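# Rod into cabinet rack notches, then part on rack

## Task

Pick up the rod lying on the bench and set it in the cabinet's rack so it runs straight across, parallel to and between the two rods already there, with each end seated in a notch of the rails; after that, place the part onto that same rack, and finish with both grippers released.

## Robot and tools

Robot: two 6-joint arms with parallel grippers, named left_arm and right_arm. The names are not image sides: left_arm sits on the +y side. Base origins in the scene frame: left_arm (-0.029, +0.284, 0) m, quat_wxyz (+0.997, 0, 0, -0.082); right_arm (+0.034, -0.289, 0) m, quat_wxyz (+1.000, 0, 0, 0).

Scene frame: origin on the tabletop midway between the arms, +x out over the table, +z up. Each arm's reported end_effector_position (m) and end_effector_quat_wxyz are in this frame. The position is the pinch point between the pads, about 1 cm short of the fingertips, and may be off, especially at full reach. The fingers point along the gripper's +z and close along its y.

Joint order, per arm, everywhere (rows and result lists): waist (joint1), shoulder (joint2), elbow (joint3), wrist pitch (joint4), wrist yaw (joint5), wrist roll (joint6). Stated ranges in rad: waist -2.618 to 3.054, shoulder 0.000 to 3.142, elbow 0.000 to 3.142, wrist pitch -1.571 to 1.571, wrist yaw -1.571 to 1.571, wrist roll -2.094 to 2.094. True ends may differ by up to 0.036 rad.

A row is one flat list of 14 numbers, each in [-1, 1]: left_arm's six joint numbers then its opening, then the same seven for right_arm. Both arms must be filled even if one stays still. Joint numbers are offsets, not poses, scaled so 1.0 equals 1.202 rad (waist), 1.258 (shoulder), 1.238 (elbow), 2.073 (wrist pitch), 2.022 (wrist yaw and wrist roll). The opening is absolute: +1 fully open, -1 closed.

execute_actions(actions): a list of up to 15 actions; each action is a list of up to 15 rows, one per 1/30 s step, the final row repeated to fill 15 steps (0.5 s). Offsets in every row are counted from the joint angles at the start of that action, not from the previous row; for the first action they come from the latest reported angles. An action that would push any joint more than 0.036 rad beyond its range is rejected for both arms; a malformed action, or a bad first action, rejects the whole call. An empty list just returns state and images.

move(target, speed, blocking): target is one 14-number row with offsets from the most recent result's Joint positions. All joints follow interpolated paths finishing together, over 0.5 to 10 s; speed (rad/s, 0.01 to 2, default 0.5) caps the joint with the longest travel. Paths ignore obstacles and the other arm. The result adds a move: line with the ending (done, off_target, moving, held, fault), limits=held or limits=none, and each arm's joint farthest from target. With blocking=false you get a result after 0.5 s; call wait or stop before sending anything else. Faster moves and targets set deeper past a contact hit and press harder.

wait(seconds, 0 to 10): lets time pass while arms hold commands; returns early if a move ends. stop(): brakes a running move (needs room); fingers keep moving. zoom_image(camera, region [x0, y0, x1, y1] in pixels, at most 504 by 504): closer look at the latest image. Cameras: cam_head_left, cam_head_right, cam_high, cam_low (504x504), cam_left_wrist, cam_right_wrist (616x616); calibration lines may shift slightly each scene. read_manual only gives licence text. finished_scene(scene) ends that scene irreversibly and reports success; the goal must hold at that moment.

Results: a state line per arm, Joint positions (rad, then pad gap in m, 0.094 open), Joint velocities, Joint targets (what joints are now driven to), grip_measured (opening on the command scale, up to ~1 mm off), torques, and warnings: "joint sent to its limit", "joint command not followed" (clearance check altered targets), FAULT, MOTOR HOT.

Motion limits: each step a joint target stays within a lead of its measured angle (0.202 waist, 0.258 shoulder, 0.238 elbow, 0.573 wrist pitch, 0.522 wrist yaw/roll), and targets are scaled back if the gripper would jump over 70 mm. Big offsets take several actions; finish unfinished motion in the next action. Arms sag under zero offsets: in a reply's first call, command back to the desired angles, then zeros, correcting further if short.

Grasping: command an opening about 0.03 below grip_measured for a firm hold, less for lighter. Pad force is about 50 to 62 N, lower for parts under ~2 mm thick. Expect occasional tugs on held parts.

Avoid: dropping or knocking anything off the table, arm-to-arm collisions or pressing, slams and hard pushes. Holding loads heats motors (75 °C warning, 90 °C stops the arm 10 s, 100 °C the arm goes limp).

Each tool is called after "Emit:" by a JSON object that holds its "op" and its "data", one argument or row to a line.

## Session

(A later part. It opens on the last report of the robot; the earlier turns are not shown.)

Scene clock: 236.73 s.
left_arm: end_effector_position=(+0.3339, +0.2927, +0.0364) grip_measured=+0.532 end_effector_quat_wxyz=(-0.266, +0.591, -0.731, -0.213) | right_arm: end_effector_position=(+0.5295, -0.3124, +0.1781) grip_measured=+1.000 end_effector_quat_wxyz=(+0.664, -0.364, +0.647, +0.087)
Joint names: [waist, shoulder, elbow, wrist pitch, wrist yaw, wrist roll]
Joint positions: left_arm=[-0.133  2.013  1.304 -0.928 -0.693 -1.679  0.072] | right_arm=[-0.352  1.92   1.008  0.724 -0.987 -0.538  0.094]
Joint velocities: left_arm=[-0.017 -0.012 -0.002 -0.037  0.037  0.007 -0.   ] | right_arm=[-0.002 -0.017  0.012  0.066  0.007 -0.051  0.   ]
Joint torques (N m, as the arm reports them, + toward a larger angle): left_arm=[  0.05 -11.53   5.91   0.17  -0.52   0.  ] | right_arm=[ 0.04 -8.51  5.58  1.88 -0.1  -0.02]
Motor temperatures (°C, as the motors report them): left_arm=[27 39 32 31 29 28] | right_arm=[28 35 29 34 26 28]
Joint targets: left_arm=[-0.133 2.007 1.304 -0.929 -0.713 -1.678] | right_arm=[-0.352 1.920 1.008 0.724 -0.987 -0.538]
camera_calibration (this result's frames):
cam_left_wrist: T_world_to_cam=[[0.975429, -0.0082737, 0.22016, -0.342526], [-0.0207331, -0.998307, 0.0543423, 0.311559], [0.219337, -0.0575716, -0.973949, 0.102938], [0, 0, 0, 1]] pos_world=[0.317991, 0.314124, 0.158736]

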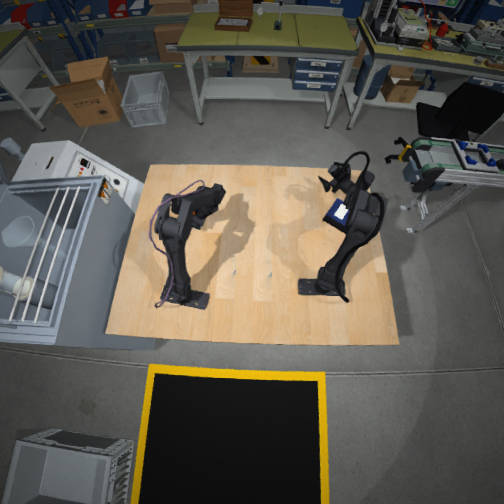

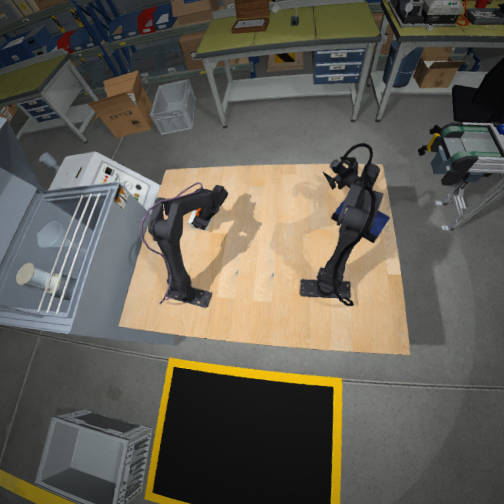

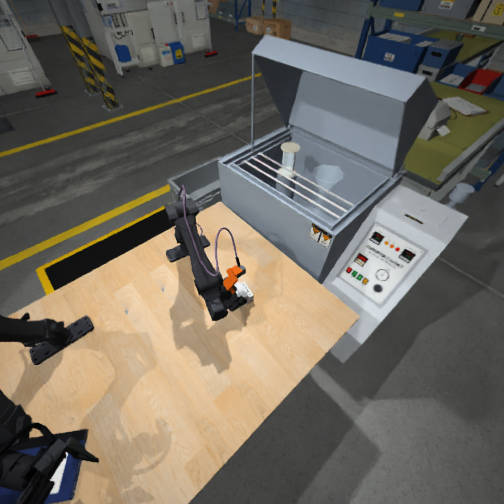

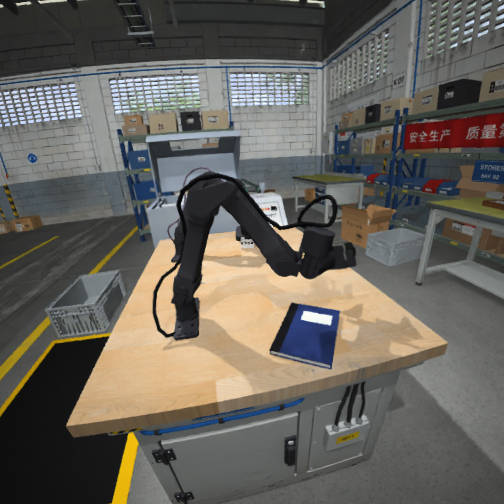

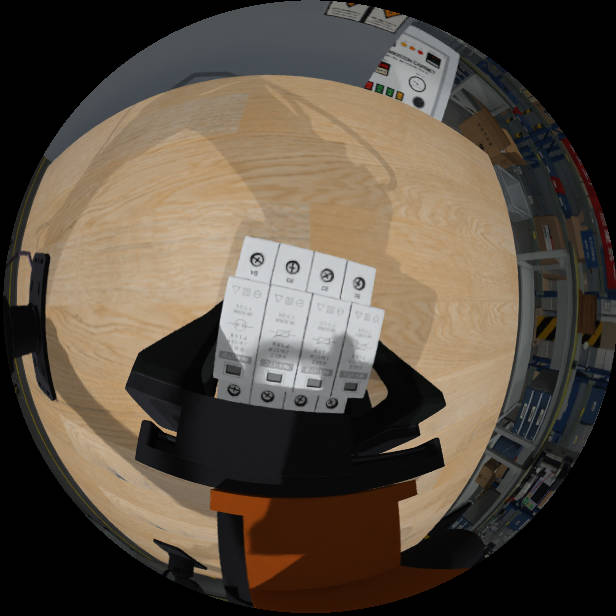

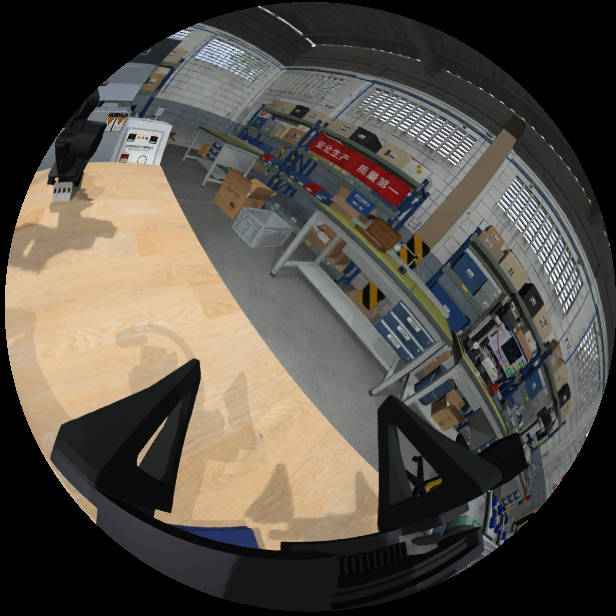

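Emit:
{"op": "move", "data": {
  "target": [0,-0.09,0.12,-0.08,-0.012,0,0.47,0,0,0,0,0,0,1],
  "speed": 0.4
}}

Emit:
{"op": "move", "data": {
  "target": [0.95,-0.43,0.26,0,0.3,0.7,0.47,0,0,0,0,0,0,1],
  "speed": 0.9
}}

Scene clock: 242.27 s.
left_arm: end_effector_position=(+0.3414, +0.2852, +0.0882) grip_measured=+0.532 end_effector_quat_wxyz=(-0.268, +0.603, -0.730, -0.180) | right_arm: end_effector_position=(+0.5295, -0.3124, +0.1781) grip_measured=+1.000 end_effector_quat_wxyz=(+0.664, -0.364, +0.647, +0.087)
Joint names: [waist, shoulder, elbow, wrist pitch, wrist yaw, wrist roll]
Joint positions: left_arm=[-0.133  1.927  1.419 -1.07  -0.658 -1.681  0.072] | right_arm=[-0.352  1.92   1.008  0.724 -0.987 -0.538  0.094]
Joint velocities: left_arm=[-0.007 -0.012 -0.012 -0.037  0.051 -0.022 -0.001] | right_arm=[-0.002 -0.012  0.017  0.022 -0.022  0.037  0.   ]
Joint torques (N m, as the arm reports them, + toward a larger angle): left_arm=[  0.06 -13.3    9.35   0.01  -0.86   0.01] | right_arm=[ 0.04 -8.5   5.59  1.88 -0.11 -0.02]
Motor temperatures (°C, as the motors report them): left_arm=[27 39 32 31 30 28] | right_arm=[28 35 29 34 26 28]
Joint targets: left_arm=[-0.133 1.900 1.453 -1.094 -0.718 -1.680] | right_arm=[-0.352 1.920 1.008 0.724 -0.987 -0.538]
move: off_target (left_arm); limits=none; left_arm: farthest joint: the wrist yaw, 0.059 radians from its target (0.024 radians at the start); right_arm: farthest joint: the waist, 0.000 radians from its target (0.000 radians at the start)
camera_calibration (this result's frames):
cam_left_wrist: T_world_to_cam=[[0.964048, 0.00633965, 0.265651, -0.365661], [-0.0222741, -0.994269, 0.10456, 0.296382], [0.264792, -0.106718, -0.958382, 0.148419], [0, 0, 0, 1]] pos_world=[0.319816, 0.312841, 0.208391]

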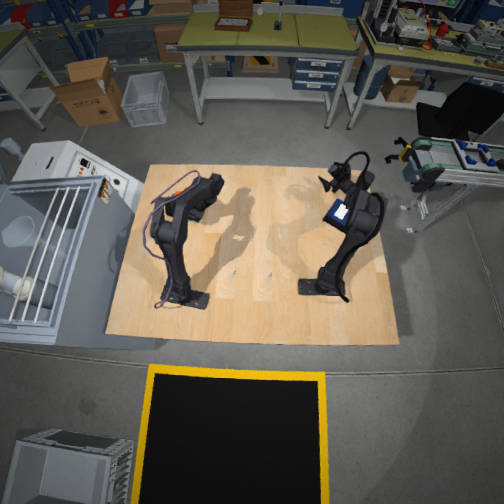

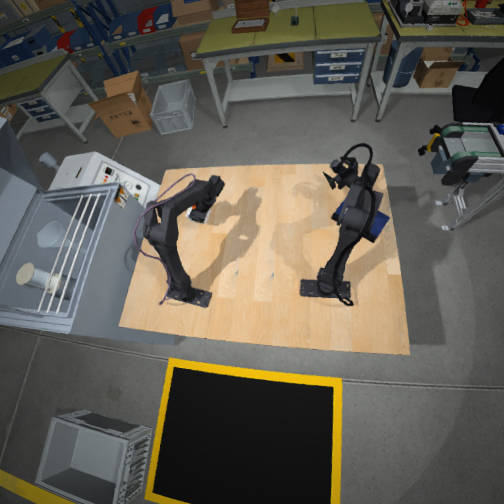

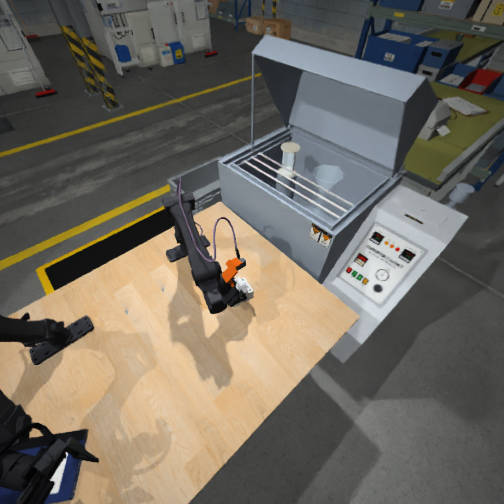

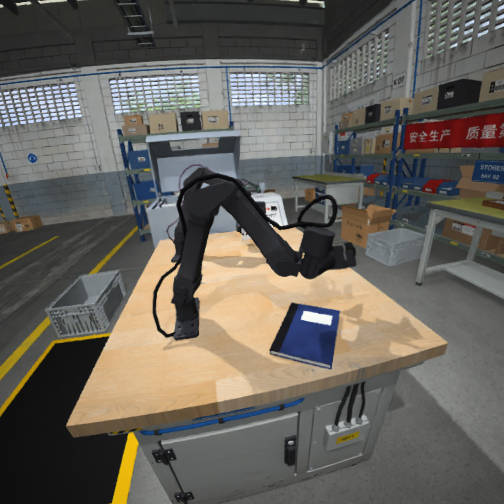

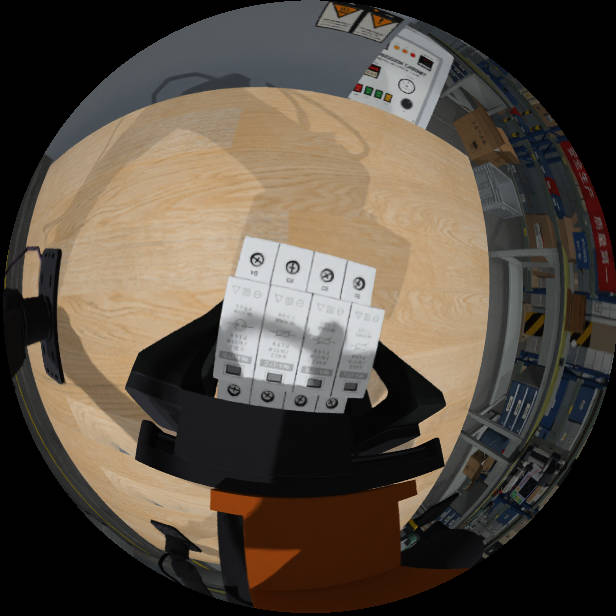

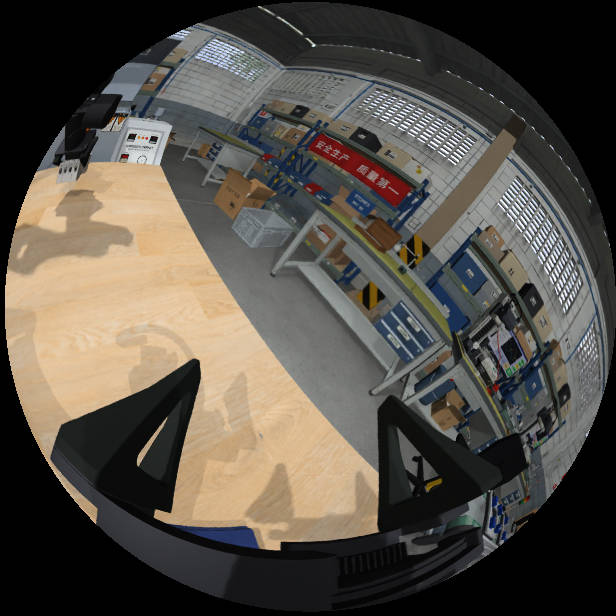

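Scene clock: 244.77 s.
left_arm: end_effector_position=(+0.2034, +0.5600, +0.3190) grip_measured=+0.532 end_effector_quat_wxyz=(+0.332, -0.504, +0.788, +0.124) | right_arm: end_effector_position=(+0.5295, -0.3124, +0.1781) grip_measured=+1.000 end_effector_quat_wxyz=(+0.664, -0.364, +0.647, +0.087)
Joint names: [waist, shoulder, elbow, wrist pitch, wrist yaw, wrist roll]
Joint positions: left_arm=[ 1.006  1.412  1.694 -1.131 -0.055 -0.275  0.072] | right_arm=[-0.352  1.92   1.008  0.724 -0.987 -0.538  0.094]
Joint velocities: left_arm=[-0.002 -0.012 -0.007  0.037  0.095  0.051 -0.001] | right_arm=[ 0.022 -0.002 -0.007 -0.022 -0.037  0.007  0.   ]
Joint torques (N m, as the arm reports them, + toward a larger angle): left_arm=[ 0.2  -8.26 11.03  2.36  0.    0.07] | right_arm=[ 0.07 -8.51  5.57  1.88 -0.11 -0.03]
Motor temperatures (°C, as the motors report them): left_arm=[27 39 32 31 30 28] | right_arm=[28 35 29 34 26 28]
Joint targets: left_arm=[1.009 1.386 1.741 -1.070 -0.051 -0.265] | right_arm=[-0.352 1.920 1.008 0.724 -0.987 -0.538]
move: off_target (left_arm); limits=none; left_arm: farthest joint: the wrist pitch, 0.061 radians from its target (0.000 radians at the start); right_arm: farthest joint: the waist, 0.000 radians from its target (0.000 radians at the start)
camera_calibration (this result's frames):
cam_left_wrist: T_world_to_cam=[[0.900747, -0.254621, 0.351886, -0.164087], [-0.294292, -0.953617, 0.0632929, 0.588122], [0.319449, -0.160568, -0.933901, 0.446729], [0, 0, 0, 1]] pos_world=[0.178173, 0.590794, 0.437716]

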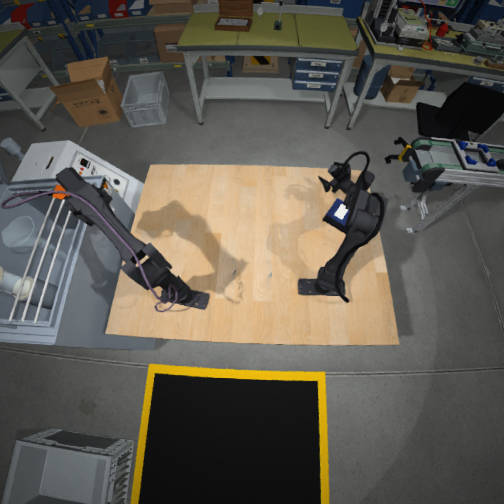

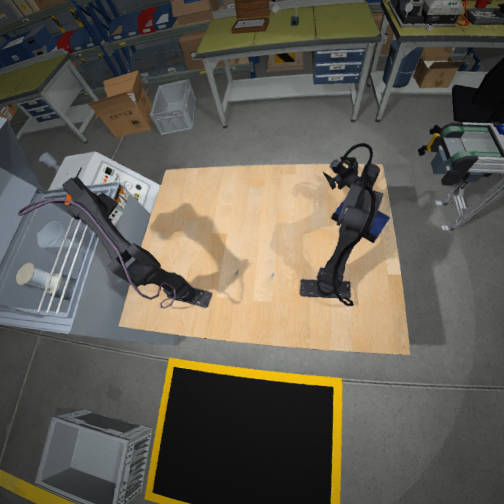

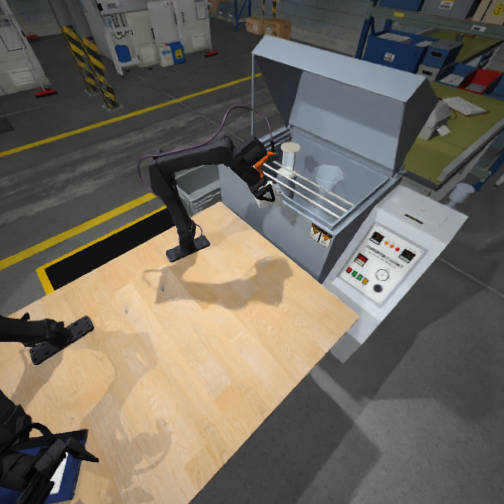

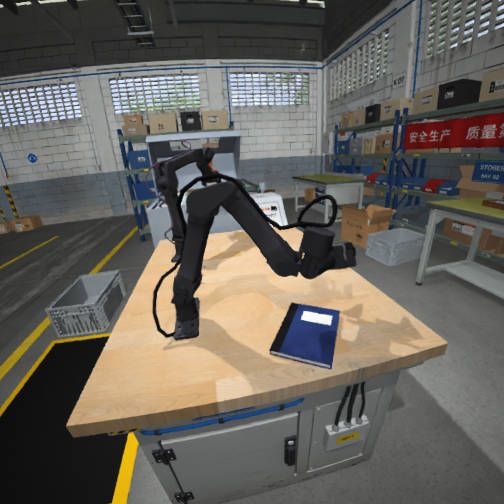

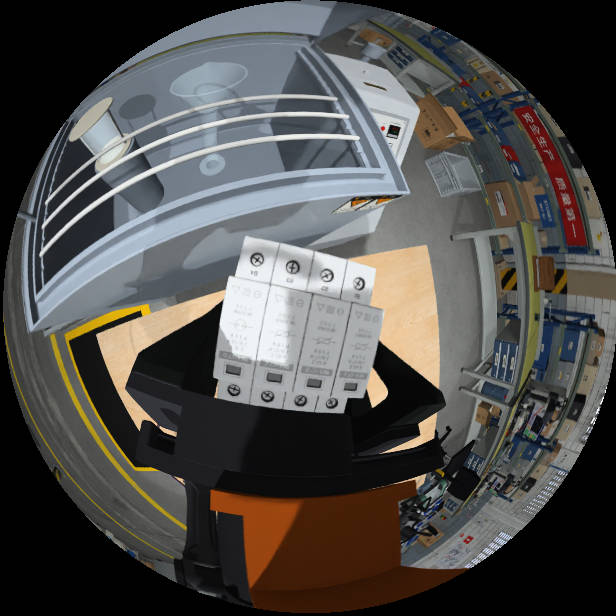

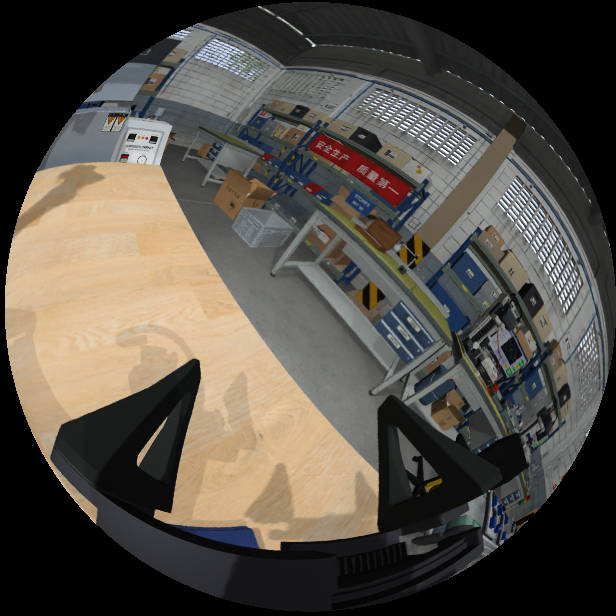

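Emit:
{"op": "move", "data": {
  "target": [0.52,0.345,0.215,0.203,0.032,0.141,0.47,0,0,0,0,0,0,1],
  "speed": 0.5
}}

Scene clock: 248.97 s.
left_arm: end_effector_position=(+0.0205, +0.8011, +0.2568) grip_measured=+0.532 end_effector_quat_wxyz=(-0.282, +0.621, -0.685, -0.255) | right_arm: end_effector_position=(+0.5295, -0.3124, +0.1781) grip_measured=+1.000 end_effector_quat_wxyz=(+0.664, -0.364, +0.647, +0.087)
Joint names: [waist, shoulder, elbow, wrist pitch, wrist yaw, wrist roll]
Joint positions: left_arm=[ 1.638  1.883  1.898 -0.806  0.002  0.001  0.072] | right_arm=[-0.352  1.92   1.008  0.724 -0.987 -0.538  0.094]
Joint velocities: left_arm=[-0.002  0.007  0.007 -0.066 -0.007  0.022 -0.001] | right_arm=[-0.007 -0.022  0.002 -0.051 -0.022 -0.007  0.   ]
Joint torques (N m, as the arm reports them, + toward a larger angle): left_arm=[ -0.4  -15.23  13.14   2.86   0.06   0.07] | right_arm=[ 0.04 -8.54  5.56  1.88 -0.11 -0.02]
Motor temperatures (°C, as the motors report them): left_arm=[27 39 33 32 30 28] | right_arm=[28 35 29 34 26 28]
Joint targets: left_arm=[1.631 1.846 1.960 -0.710 0.010 0.010] | right_arm=[-0.352 1.920 1.008 0.724 -0.987 -0.538]
move: off_target (left_arm); limits=none; left_arm: farthest joint: the wrist pitch, 0.095 radians from its target (0.420 radians at the start); right_arm: farthest joint: the waist, 0.000 radians from its target (0.000 radians at the start)
camera_calibration (this result's frames):
cam_left_wrist: T_world_to_cam=[[0.968628, 0.0849726, 0.233538, -0.159199], [0.0941969, -0.995142, -0.0286114, 0.817032], [0.229972, 0.0497124, -0.971927, 0.328861], [0, 0, 0, 1]] pos_world=[0.00161343, 0.810243, 0.380184]

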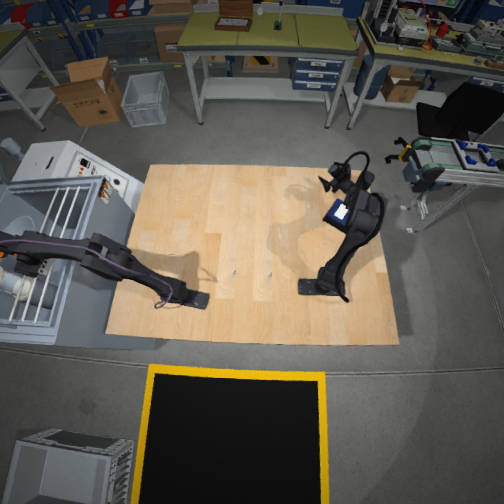

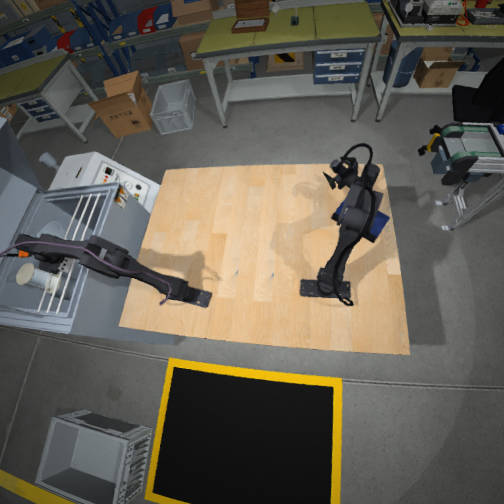

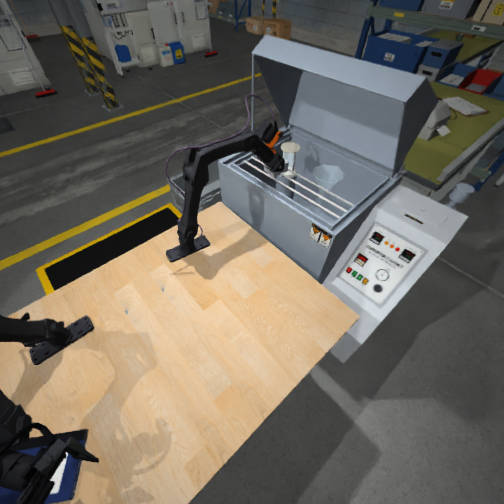

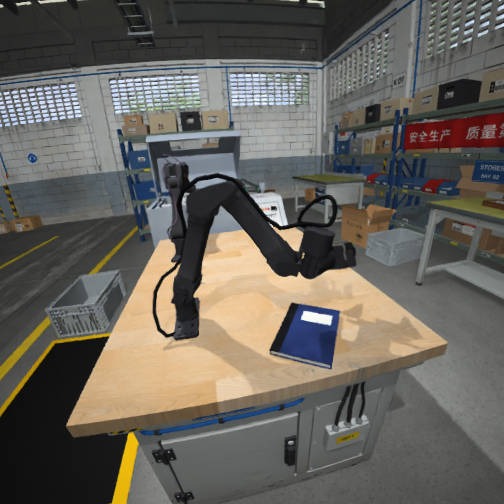

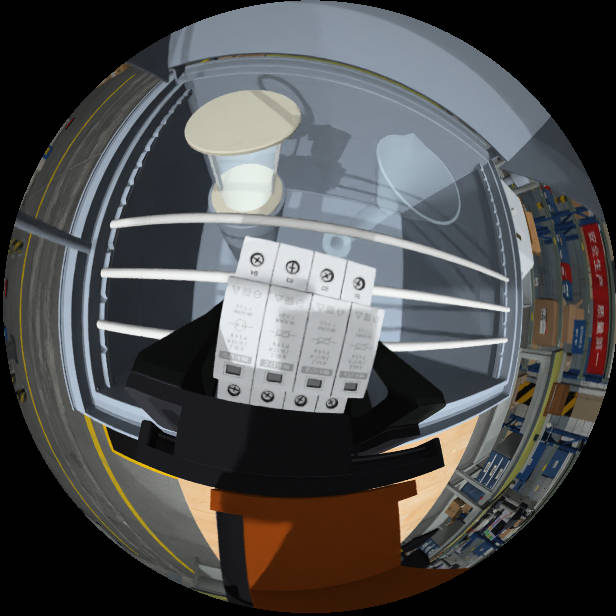

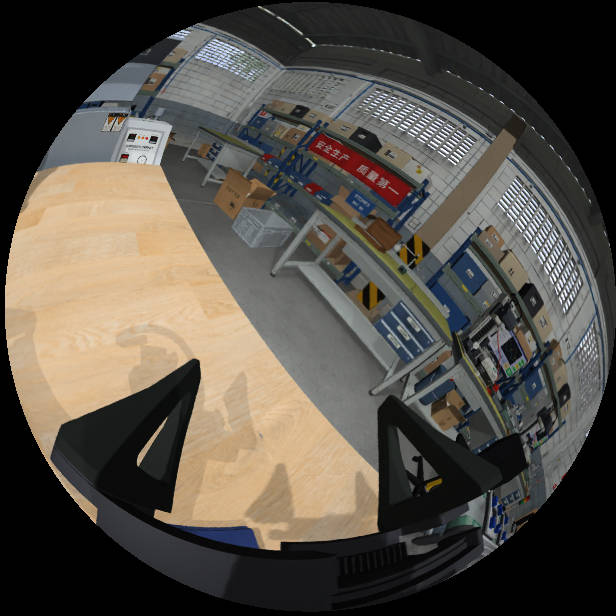

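Emit:
{"op": "execute_actions", "data": {
  "actions": [
    [[0,-0.022,0.045,0.046,0,0,0.47,0,0,0,0,0,0,1],[0,-0.017,0.045,0.046,0,0,0.47,0,0,0,0,0,0,1],[0,-0.013,0.045,0.046,0,0,0.47,0,0,0,0,0,0,1],[0,-0.01,0.045,0.046,0,0,0.47,0,0,0,0,0,0,1],[0,-0.007,0.045,0.046,0,0,0.47,0,0,0,0,0,0,1],[0,-0.004,0.045,0.046,0,0,0.47,0,0,0,0,0,0,1],[0,-0.001,0.045,0.046,0,0,0.47,0,0,0,0,0,0,1],[0,0.002,0.045,0.046,0,0,0.47,0,0,0,0,0,0,1],[0,0.005,0.045,0.046,0,0,0.47,0,0,0,0,0,0,1],[0,0.008,0.045,0.046,0,0,0.47,0,0,0,0,0,0,1],[0,0.011,0.045,0.046,0,0,0.47,0,0,0,0,0,0,1],[0,0.014,0.045,0.046,0,0,0.47,0,0,0,0,0,0,1],[0,0.016,0.045,0.046,0,0,0.47,0,0,0,0,0,0,1],[0,0.018,0.045,0.046,0,0,0.47,0,0,0,0,0,0,1]]
  ]
}}

Emit:
{"op": "wait", "data": {
  "seconds": 0.4
}}

Emit:
{"op": "zoom_image", "data": {
  "camera": "cam_high",
  "region": [250, 135, 320, 205]
}}

Scene clock: 256.83 s.
left_arm: end_effector_position=(+0.0213, +0.8086, +0.2307) grip_measured=+0.532 end_effector_quat_wxyz=(-0.265, +0.627, -0.692, -0.240) | right_arm: end_effector_position=(+0.5295, -0.3124, +0.1781) grip_measured=+1.000 end_effector_quat_wxyz=(+0.664, -0.364, +0.647, +0.087)
Joint names: [waist, shoulder, elbow, wrist pitch, wrist yaw, wrist roll]
Joint positions: left_arm=[ 1.638  1.936  1.898 -0.801  0.002  0.002  0.072] | right_arm=[-0.352  1.92   1.008  0.724 -0.987 -0.538  0.094]
Joint velocities: left_arm=[-0.002  0.095 -0.012 -0.051 -0.022 -0.037 -0.   ] | right_arm=[-0.012  0.012 -0.012 -0.007 -0.022 -0.095  0.   ]
Joint torques (N m, as the arm reports them, + toward a larger angle): left_arm=[  0.05 -15.88  12.52   2.73  -0.02  -0.01] | right_arm=[ 0.06 -8.51  5.59  1.88 -0.11 -0.02]
Motor temperatures (°C, as the motors report them): left_arm=[27 40 34 35 29 28] | right_arm=[28 35 29 34 26 28]
Joint targets: left_arm=[1.638 1.905 1.953 -0.710 0.002 0.001] | right_arm=[-0.352 1.920 1.008 0.724 -0.987 -0.538]
camera_calibration (this result's frames):
cam_left_wrist: T_world_to_cam=[[0.969865, 0.0954604, 0.224165, -0.160804], [0.0936188, -0.99543, 0.0188543, 0.813013], [0.224941, 0.00269993, -0.974369, 0.341679], [0, 0, 0, 1]] pos_world=[0.00298784, 0.823725, 0.353639]

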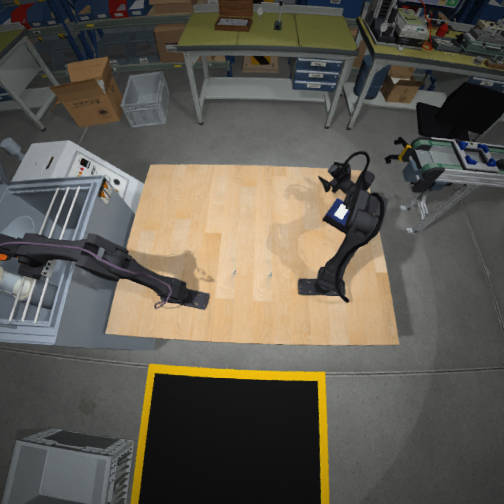

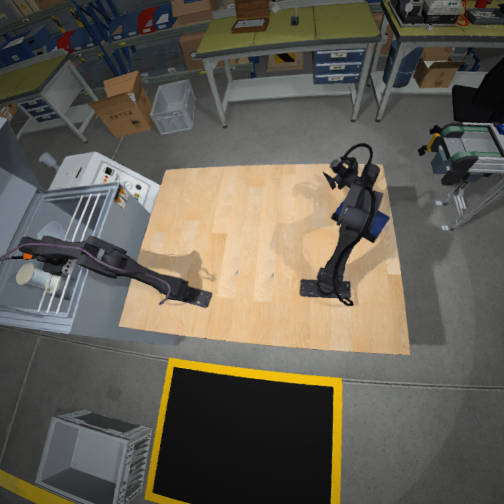

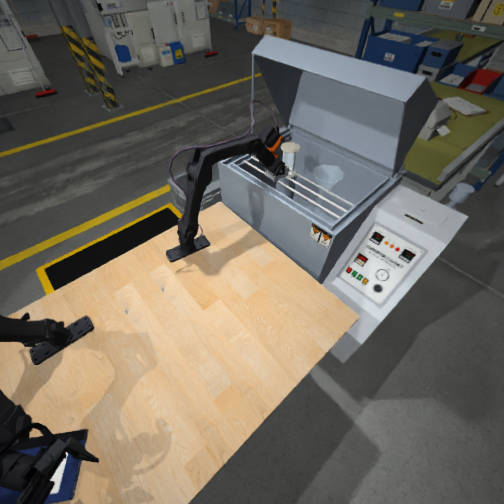

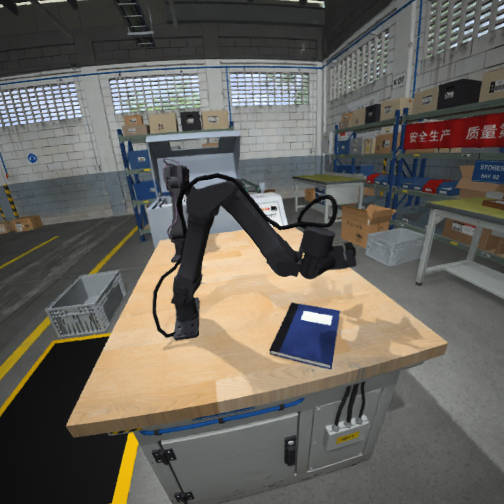

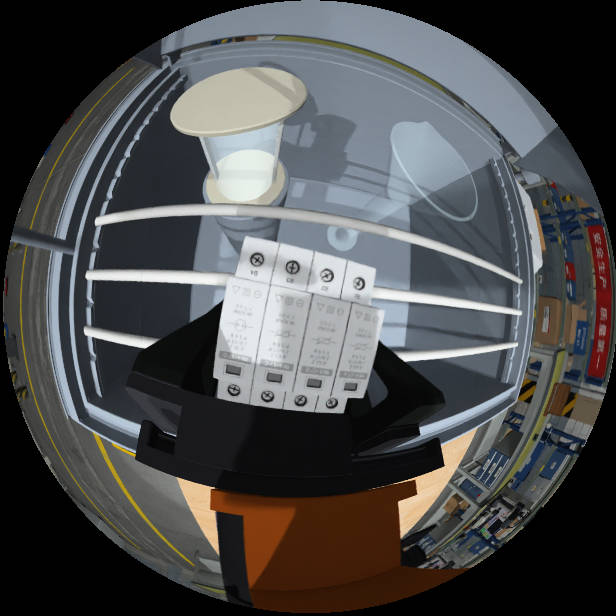

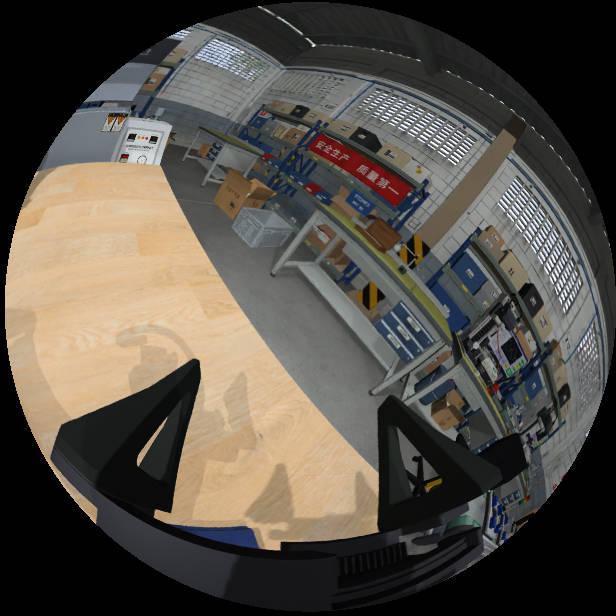

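Scene clock: 257.23 s.
left_arm: end_effector_position=(+0.0215, +0.8098, +0.2301) grip_measured=+0.532 end_effector_quat_wxyz=(-0.266, +0.627, -0.692, -0.240) | right_arm: end_effector_position=(+0.5295, -0.3124, +0.1781) grip_measured=+1.000 end_effector_quat_wxyz=(+0.664, -0.364, +0.647, +0.087)
Joint names: [waist, shoulder, elbow, wrist pitch, wrist yaw, wrist roll]
Joint positions: left_arm=[ 1.638  1.939  1.898 -0.796  0.002  0.001  0.072] | right_arm=[-0.352  1.92   1.008  0.724 -0.987 -0.538  0.094]
Joint velocities: left_arm=[ 0.027 -0.022 -0.017 -0.007 -0.037  0.037 -0.002] | right_arm=[ 0.007 -0.007 -0.002  0.007 -0.037 -0.11   0.   ]
Joint torques (N m, as the arm reports them, + toward a larger angle): left_arm=[  0.02 -15.45  12.53   2.68  -0.01   0.  ] | right_arm=[ 0.05 -8.5   5.58  1.88 -0.1  -0.03]
Motor temperatures (°C, as the motors report them): left_arm=[27 40 34 35 29 28] | right_arm=[28 35 29 34 26 28]
Joint targets: left_arm=[1.638 1.905 1.953 -0.710 0.002 0.001] | right_arm=[-0.352 1.920 1.008 0.724 -0.987 -0.538]
wait: 0.40 s; at rest by 0.23 s
camera_calibration (this result's frames):
cam_left_wrist: T_world_to_cam=[[0.9697, 0.0950734, 0.225039, -0.160836], [0.0936343, -0.99546, 0.0170843, 0.814567], [0.225642, 0.00450469, -0.9742, 0.33954], [0, 0, 0, 1]] pos_world=[0.00307682, 0.82463, 0.353058]

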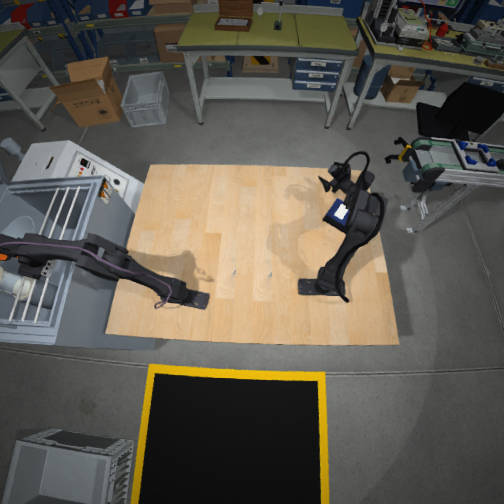

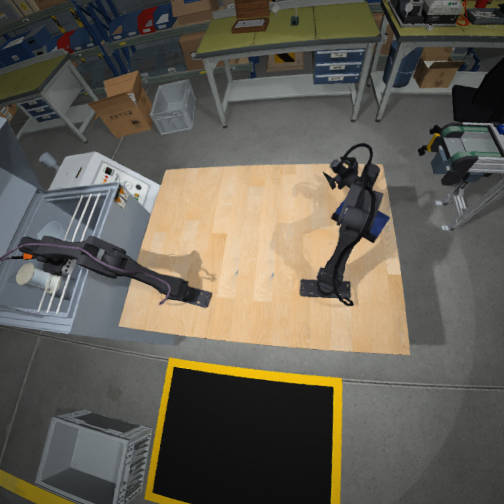

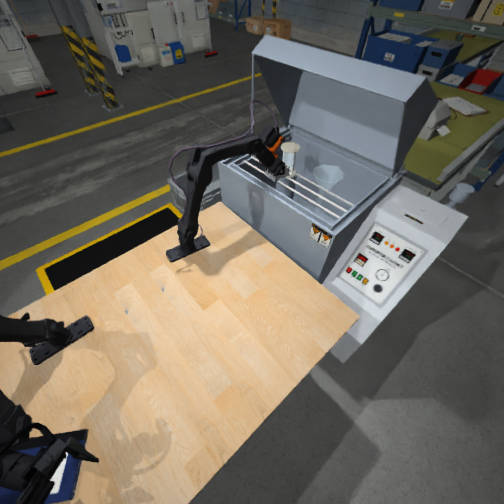

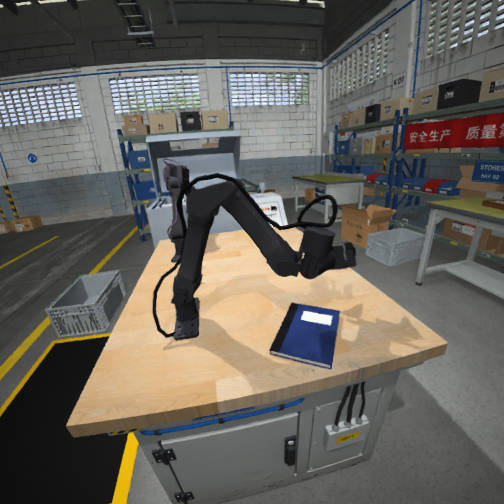

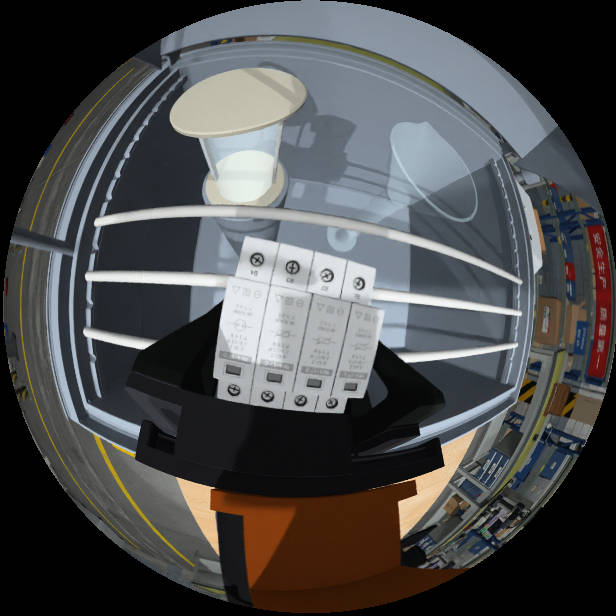

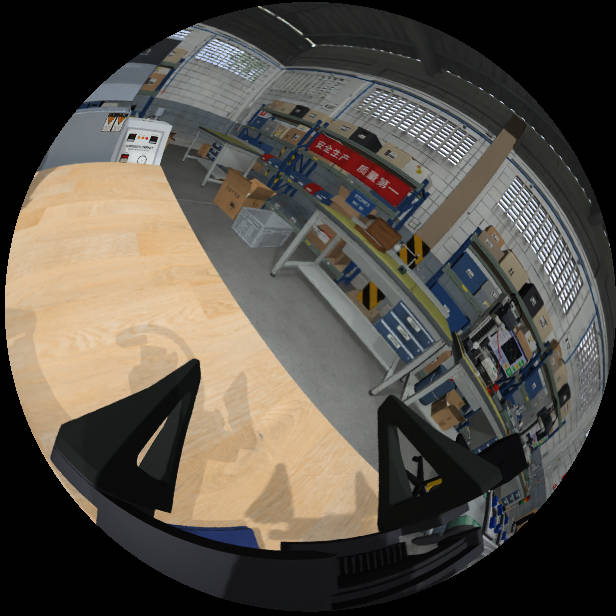

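Region (250, 135, 320, 205) of cam_high's 504x504 image, scaled by 7.200, with more detail than that image has.

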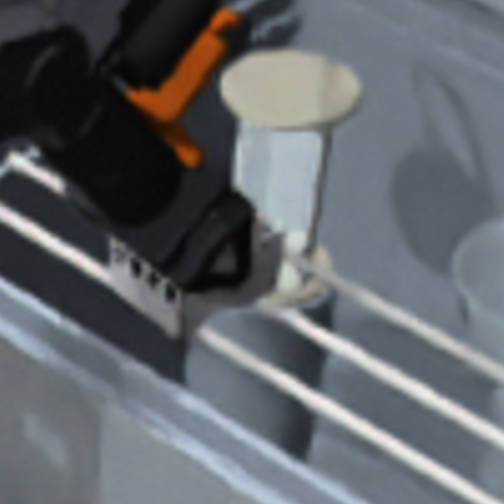

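Emit:
{"op": "execute_actions", "data": {
  "actions": []
}}

Scene clock: 276.33 s.
left_arm: end_effector_position=(+0.0215, +0.8098, +0.2301) grip_measured=+0.532 end_effector_quat_wxyz=(-0.266, +0.627, -0.692, -0.240) | right_arm: end_effector_position=(+0.5295, -0.3124, +0.1781) grip_measured=+1.000 end_effector_quat_wxyz=(+0.664, -0.364, +0.647, +0.087)
Joint names: [waist, shoulder, elbow, wrist pitch, wrist yaw, wrist roll]
Joint positions: left_arm=[ 1.638  1.939  1.898 -0.796  0.002  0.001  0.072] | right_arm=[-0.352  1.92   1.008  0.724 -0.987 -0.538  0.094]
Joint velocities: left_arm=[ 0.007  0.007 -0.002 -0.022  0.007 -0.037 -0.   ] | right_arm=[-0.002  0.007  0.022  0.022  0.007 -0.022  0.   ]
Joint torques (N m, as the arm reports them, + toward a larger angle): left_arm=[  0.06 -15.46  12.56   2.68  -0.01   0.  ] | right_arm=[ 0.03 -8.48  5.58  1.88 -0.1  -0.01]
Motor temperatures (°C, as the motors report them): left_arm=[27 42 36 38 29 28] | right_arm=[28 35 29 34 26 28]
Joint targets: left_arm=[1.638 1.905 1.953 -0.710 0.002 0.001] | right_arm=[-0.352 1.920 1.008 0.724 -0.987 -0.538]
camera_calibration (this result's frames):
cam_left_wrist: T_world_to_cam=[[0.9697, 0.0950734, 0.225039, -0.160836], [0.0936343, -0.99546, 0.0170843, 0.814567], [0.225642, 0.00450469, -0.9742, 0.33954], [0, 0, 0, 1]] pos_world=[0.00307682, 0.82463, 0.353058]

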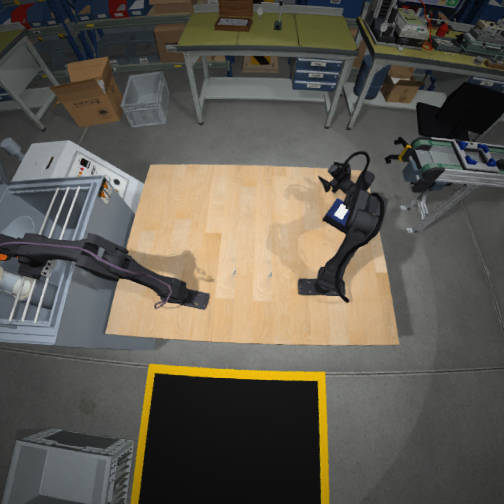

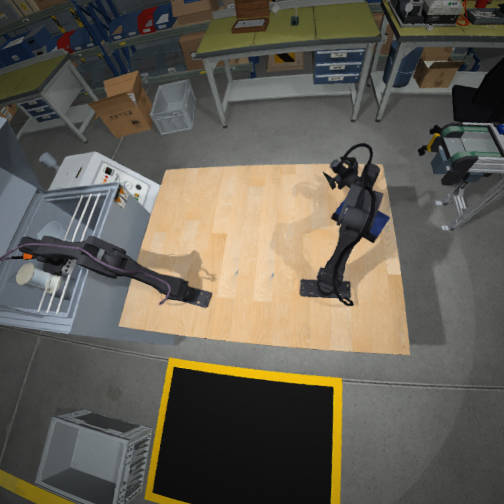

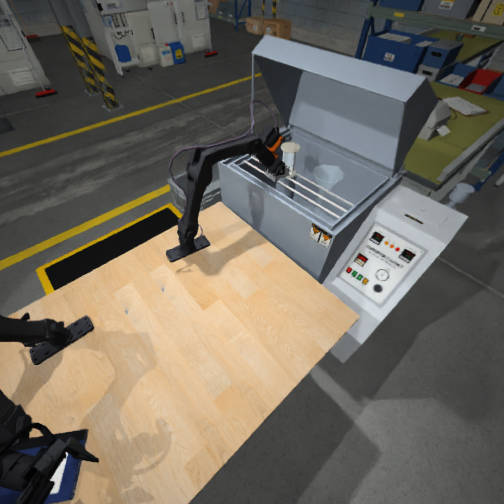

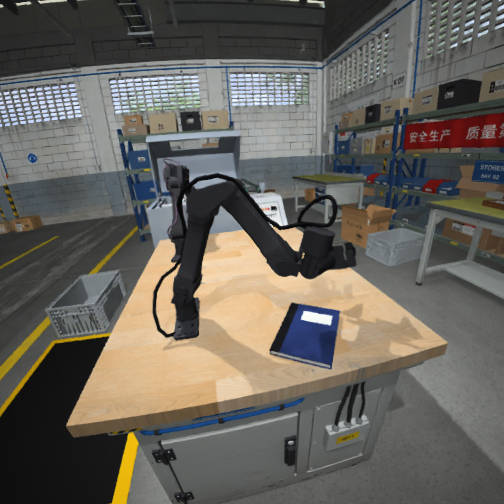

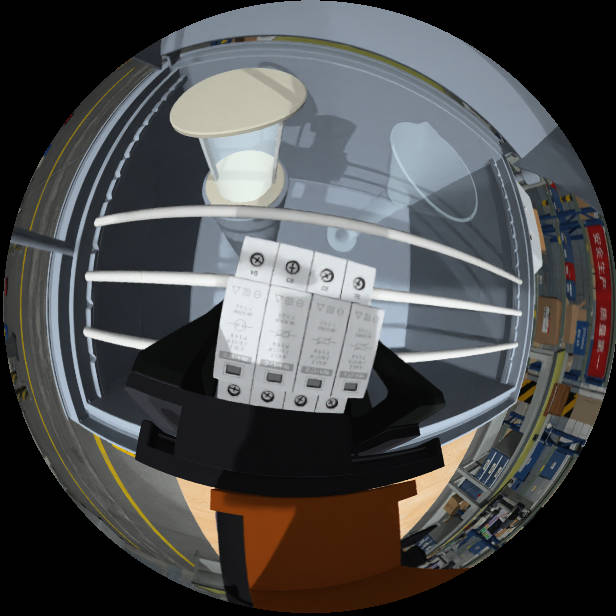

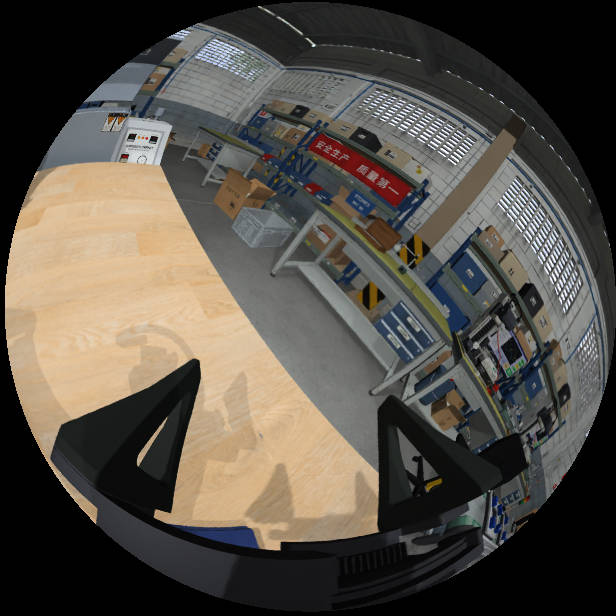

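Emit:
{"op": "execute_actions", "data": {
  "actions": [
    [[0,-0.025,0.042,0.038,0,0,0.47,0,0,0,0,0,0,1],[0,-0.023,0.039,0.034,0,0,0.47,0,0,0,0,0,0,1],[0,-0.021,0.036,0.03,0,0,0.47,0,0,0,0,0,0,1],[0,-0.019,0.033,0.026,0,0,0.47,0,0,0,0,0,0,1],[0,-0.017,0.03,0.022,0,0,0.47,0,0,0,0,0,0,1],[0,-0.015,0.028,0.018,0,0,0.47,0,0,0,0,0,0,1]]
  ]
}}

Scene clock: 280.20 s.
left_arm: end_effector_position=(+0.0214, +0.8093, +0.2288) grip_measured=+0.532 end_effector_quat_wxyz=(-0.264, +0.627, -0.692, -0.239) | right_arm: end_effector_position=(+0.5295, -0.3124, +0.1781) grip_measured=+1.000 end_effector_quat_wxyz=(+0.664, -0.364, +0.647, +0.087)
Joint names: [waist, shoulder, elbow, wrist pitch, wrist yaw, wrist roll]
Joint positions: left_arm=[ 1.638  1.94   1.898 -0.8    0.002  0.001  0.072] | right_arm=[-0.352  1.92   1.008  0.724 -0.987 -0.538  0.094]
Joint velocities: left_arm=[-0.002  0.007  0.012 -0.11   0.022 -0.007  0.001] | right_arm=[-0.007 -0.007 -0.032 -0.037  0.007 -0.007  0.   ]
Joint torques (N m, as the arm reports them, + toward a larger angle): left_arm=[  0.07 -14.11  10.71   2.13  -0.02   0.  ] | right_arm=[ 0.05 -8.49  5.57  1.88 -0.1  -0.03]
Motor temperatures (°C, as the motors report them): left_arm=[27 42 36 38 29 28] | right_arm=[28 36 29 34 26 28]
Joint targets: left_arm=[1.638 1.920 1.932 -0.759 0.002 0.001] | right_arm=[-0.352 1.920 1.008 0.724 -0.987 -0.538]
camera_calibration (this result's frames):
cam_left_wrist: T_world_to_cam=[[0.969807, 0.096182, 0.224104, -0.161131], [0.0936436, -0.995364, 0.0219532, 0.812939], [0.225177, -0.000304412, -0.974318, 0.342171], [0, 0, 0, 1]] pos_world=[0.00309052, 0.824772, 0.351647]

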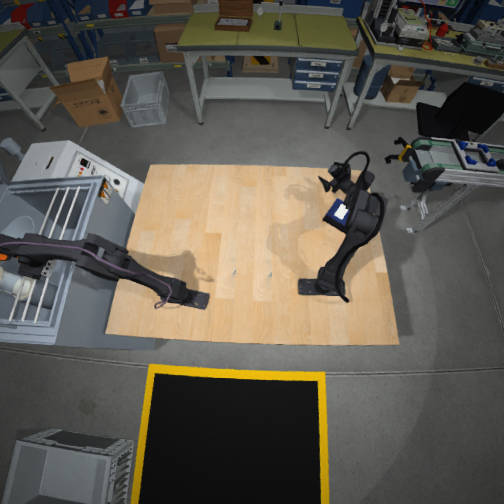

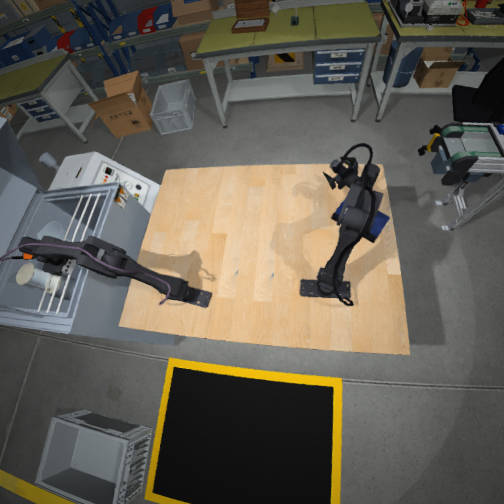

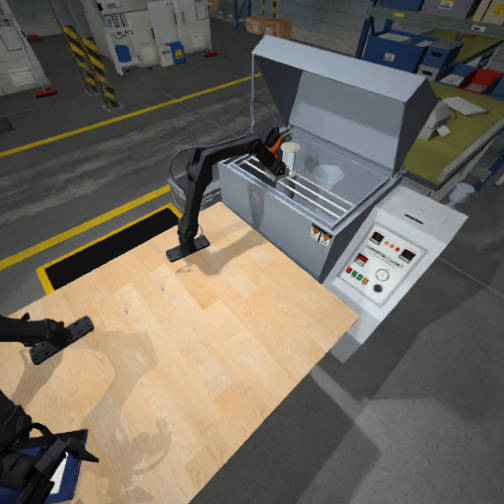

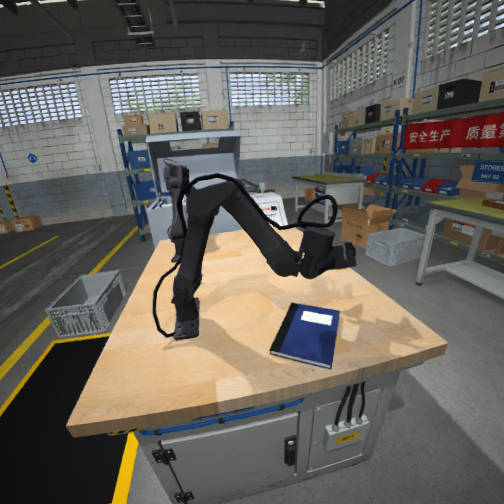

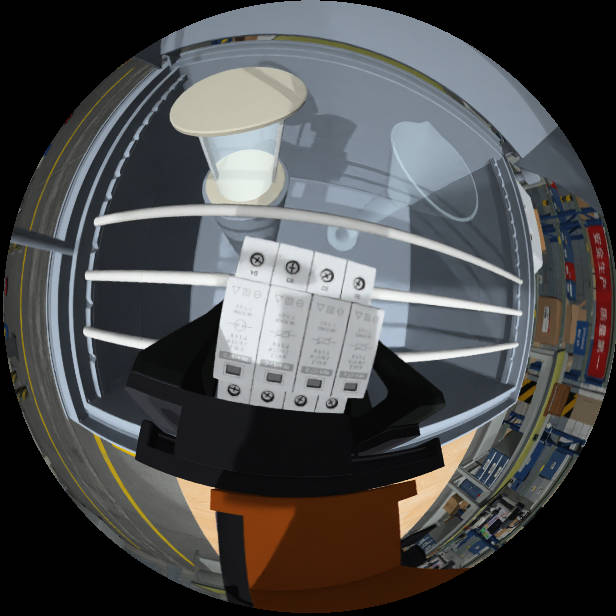

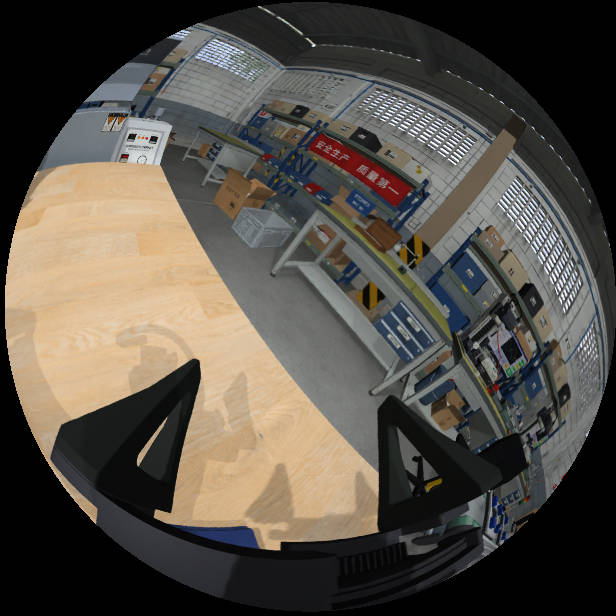

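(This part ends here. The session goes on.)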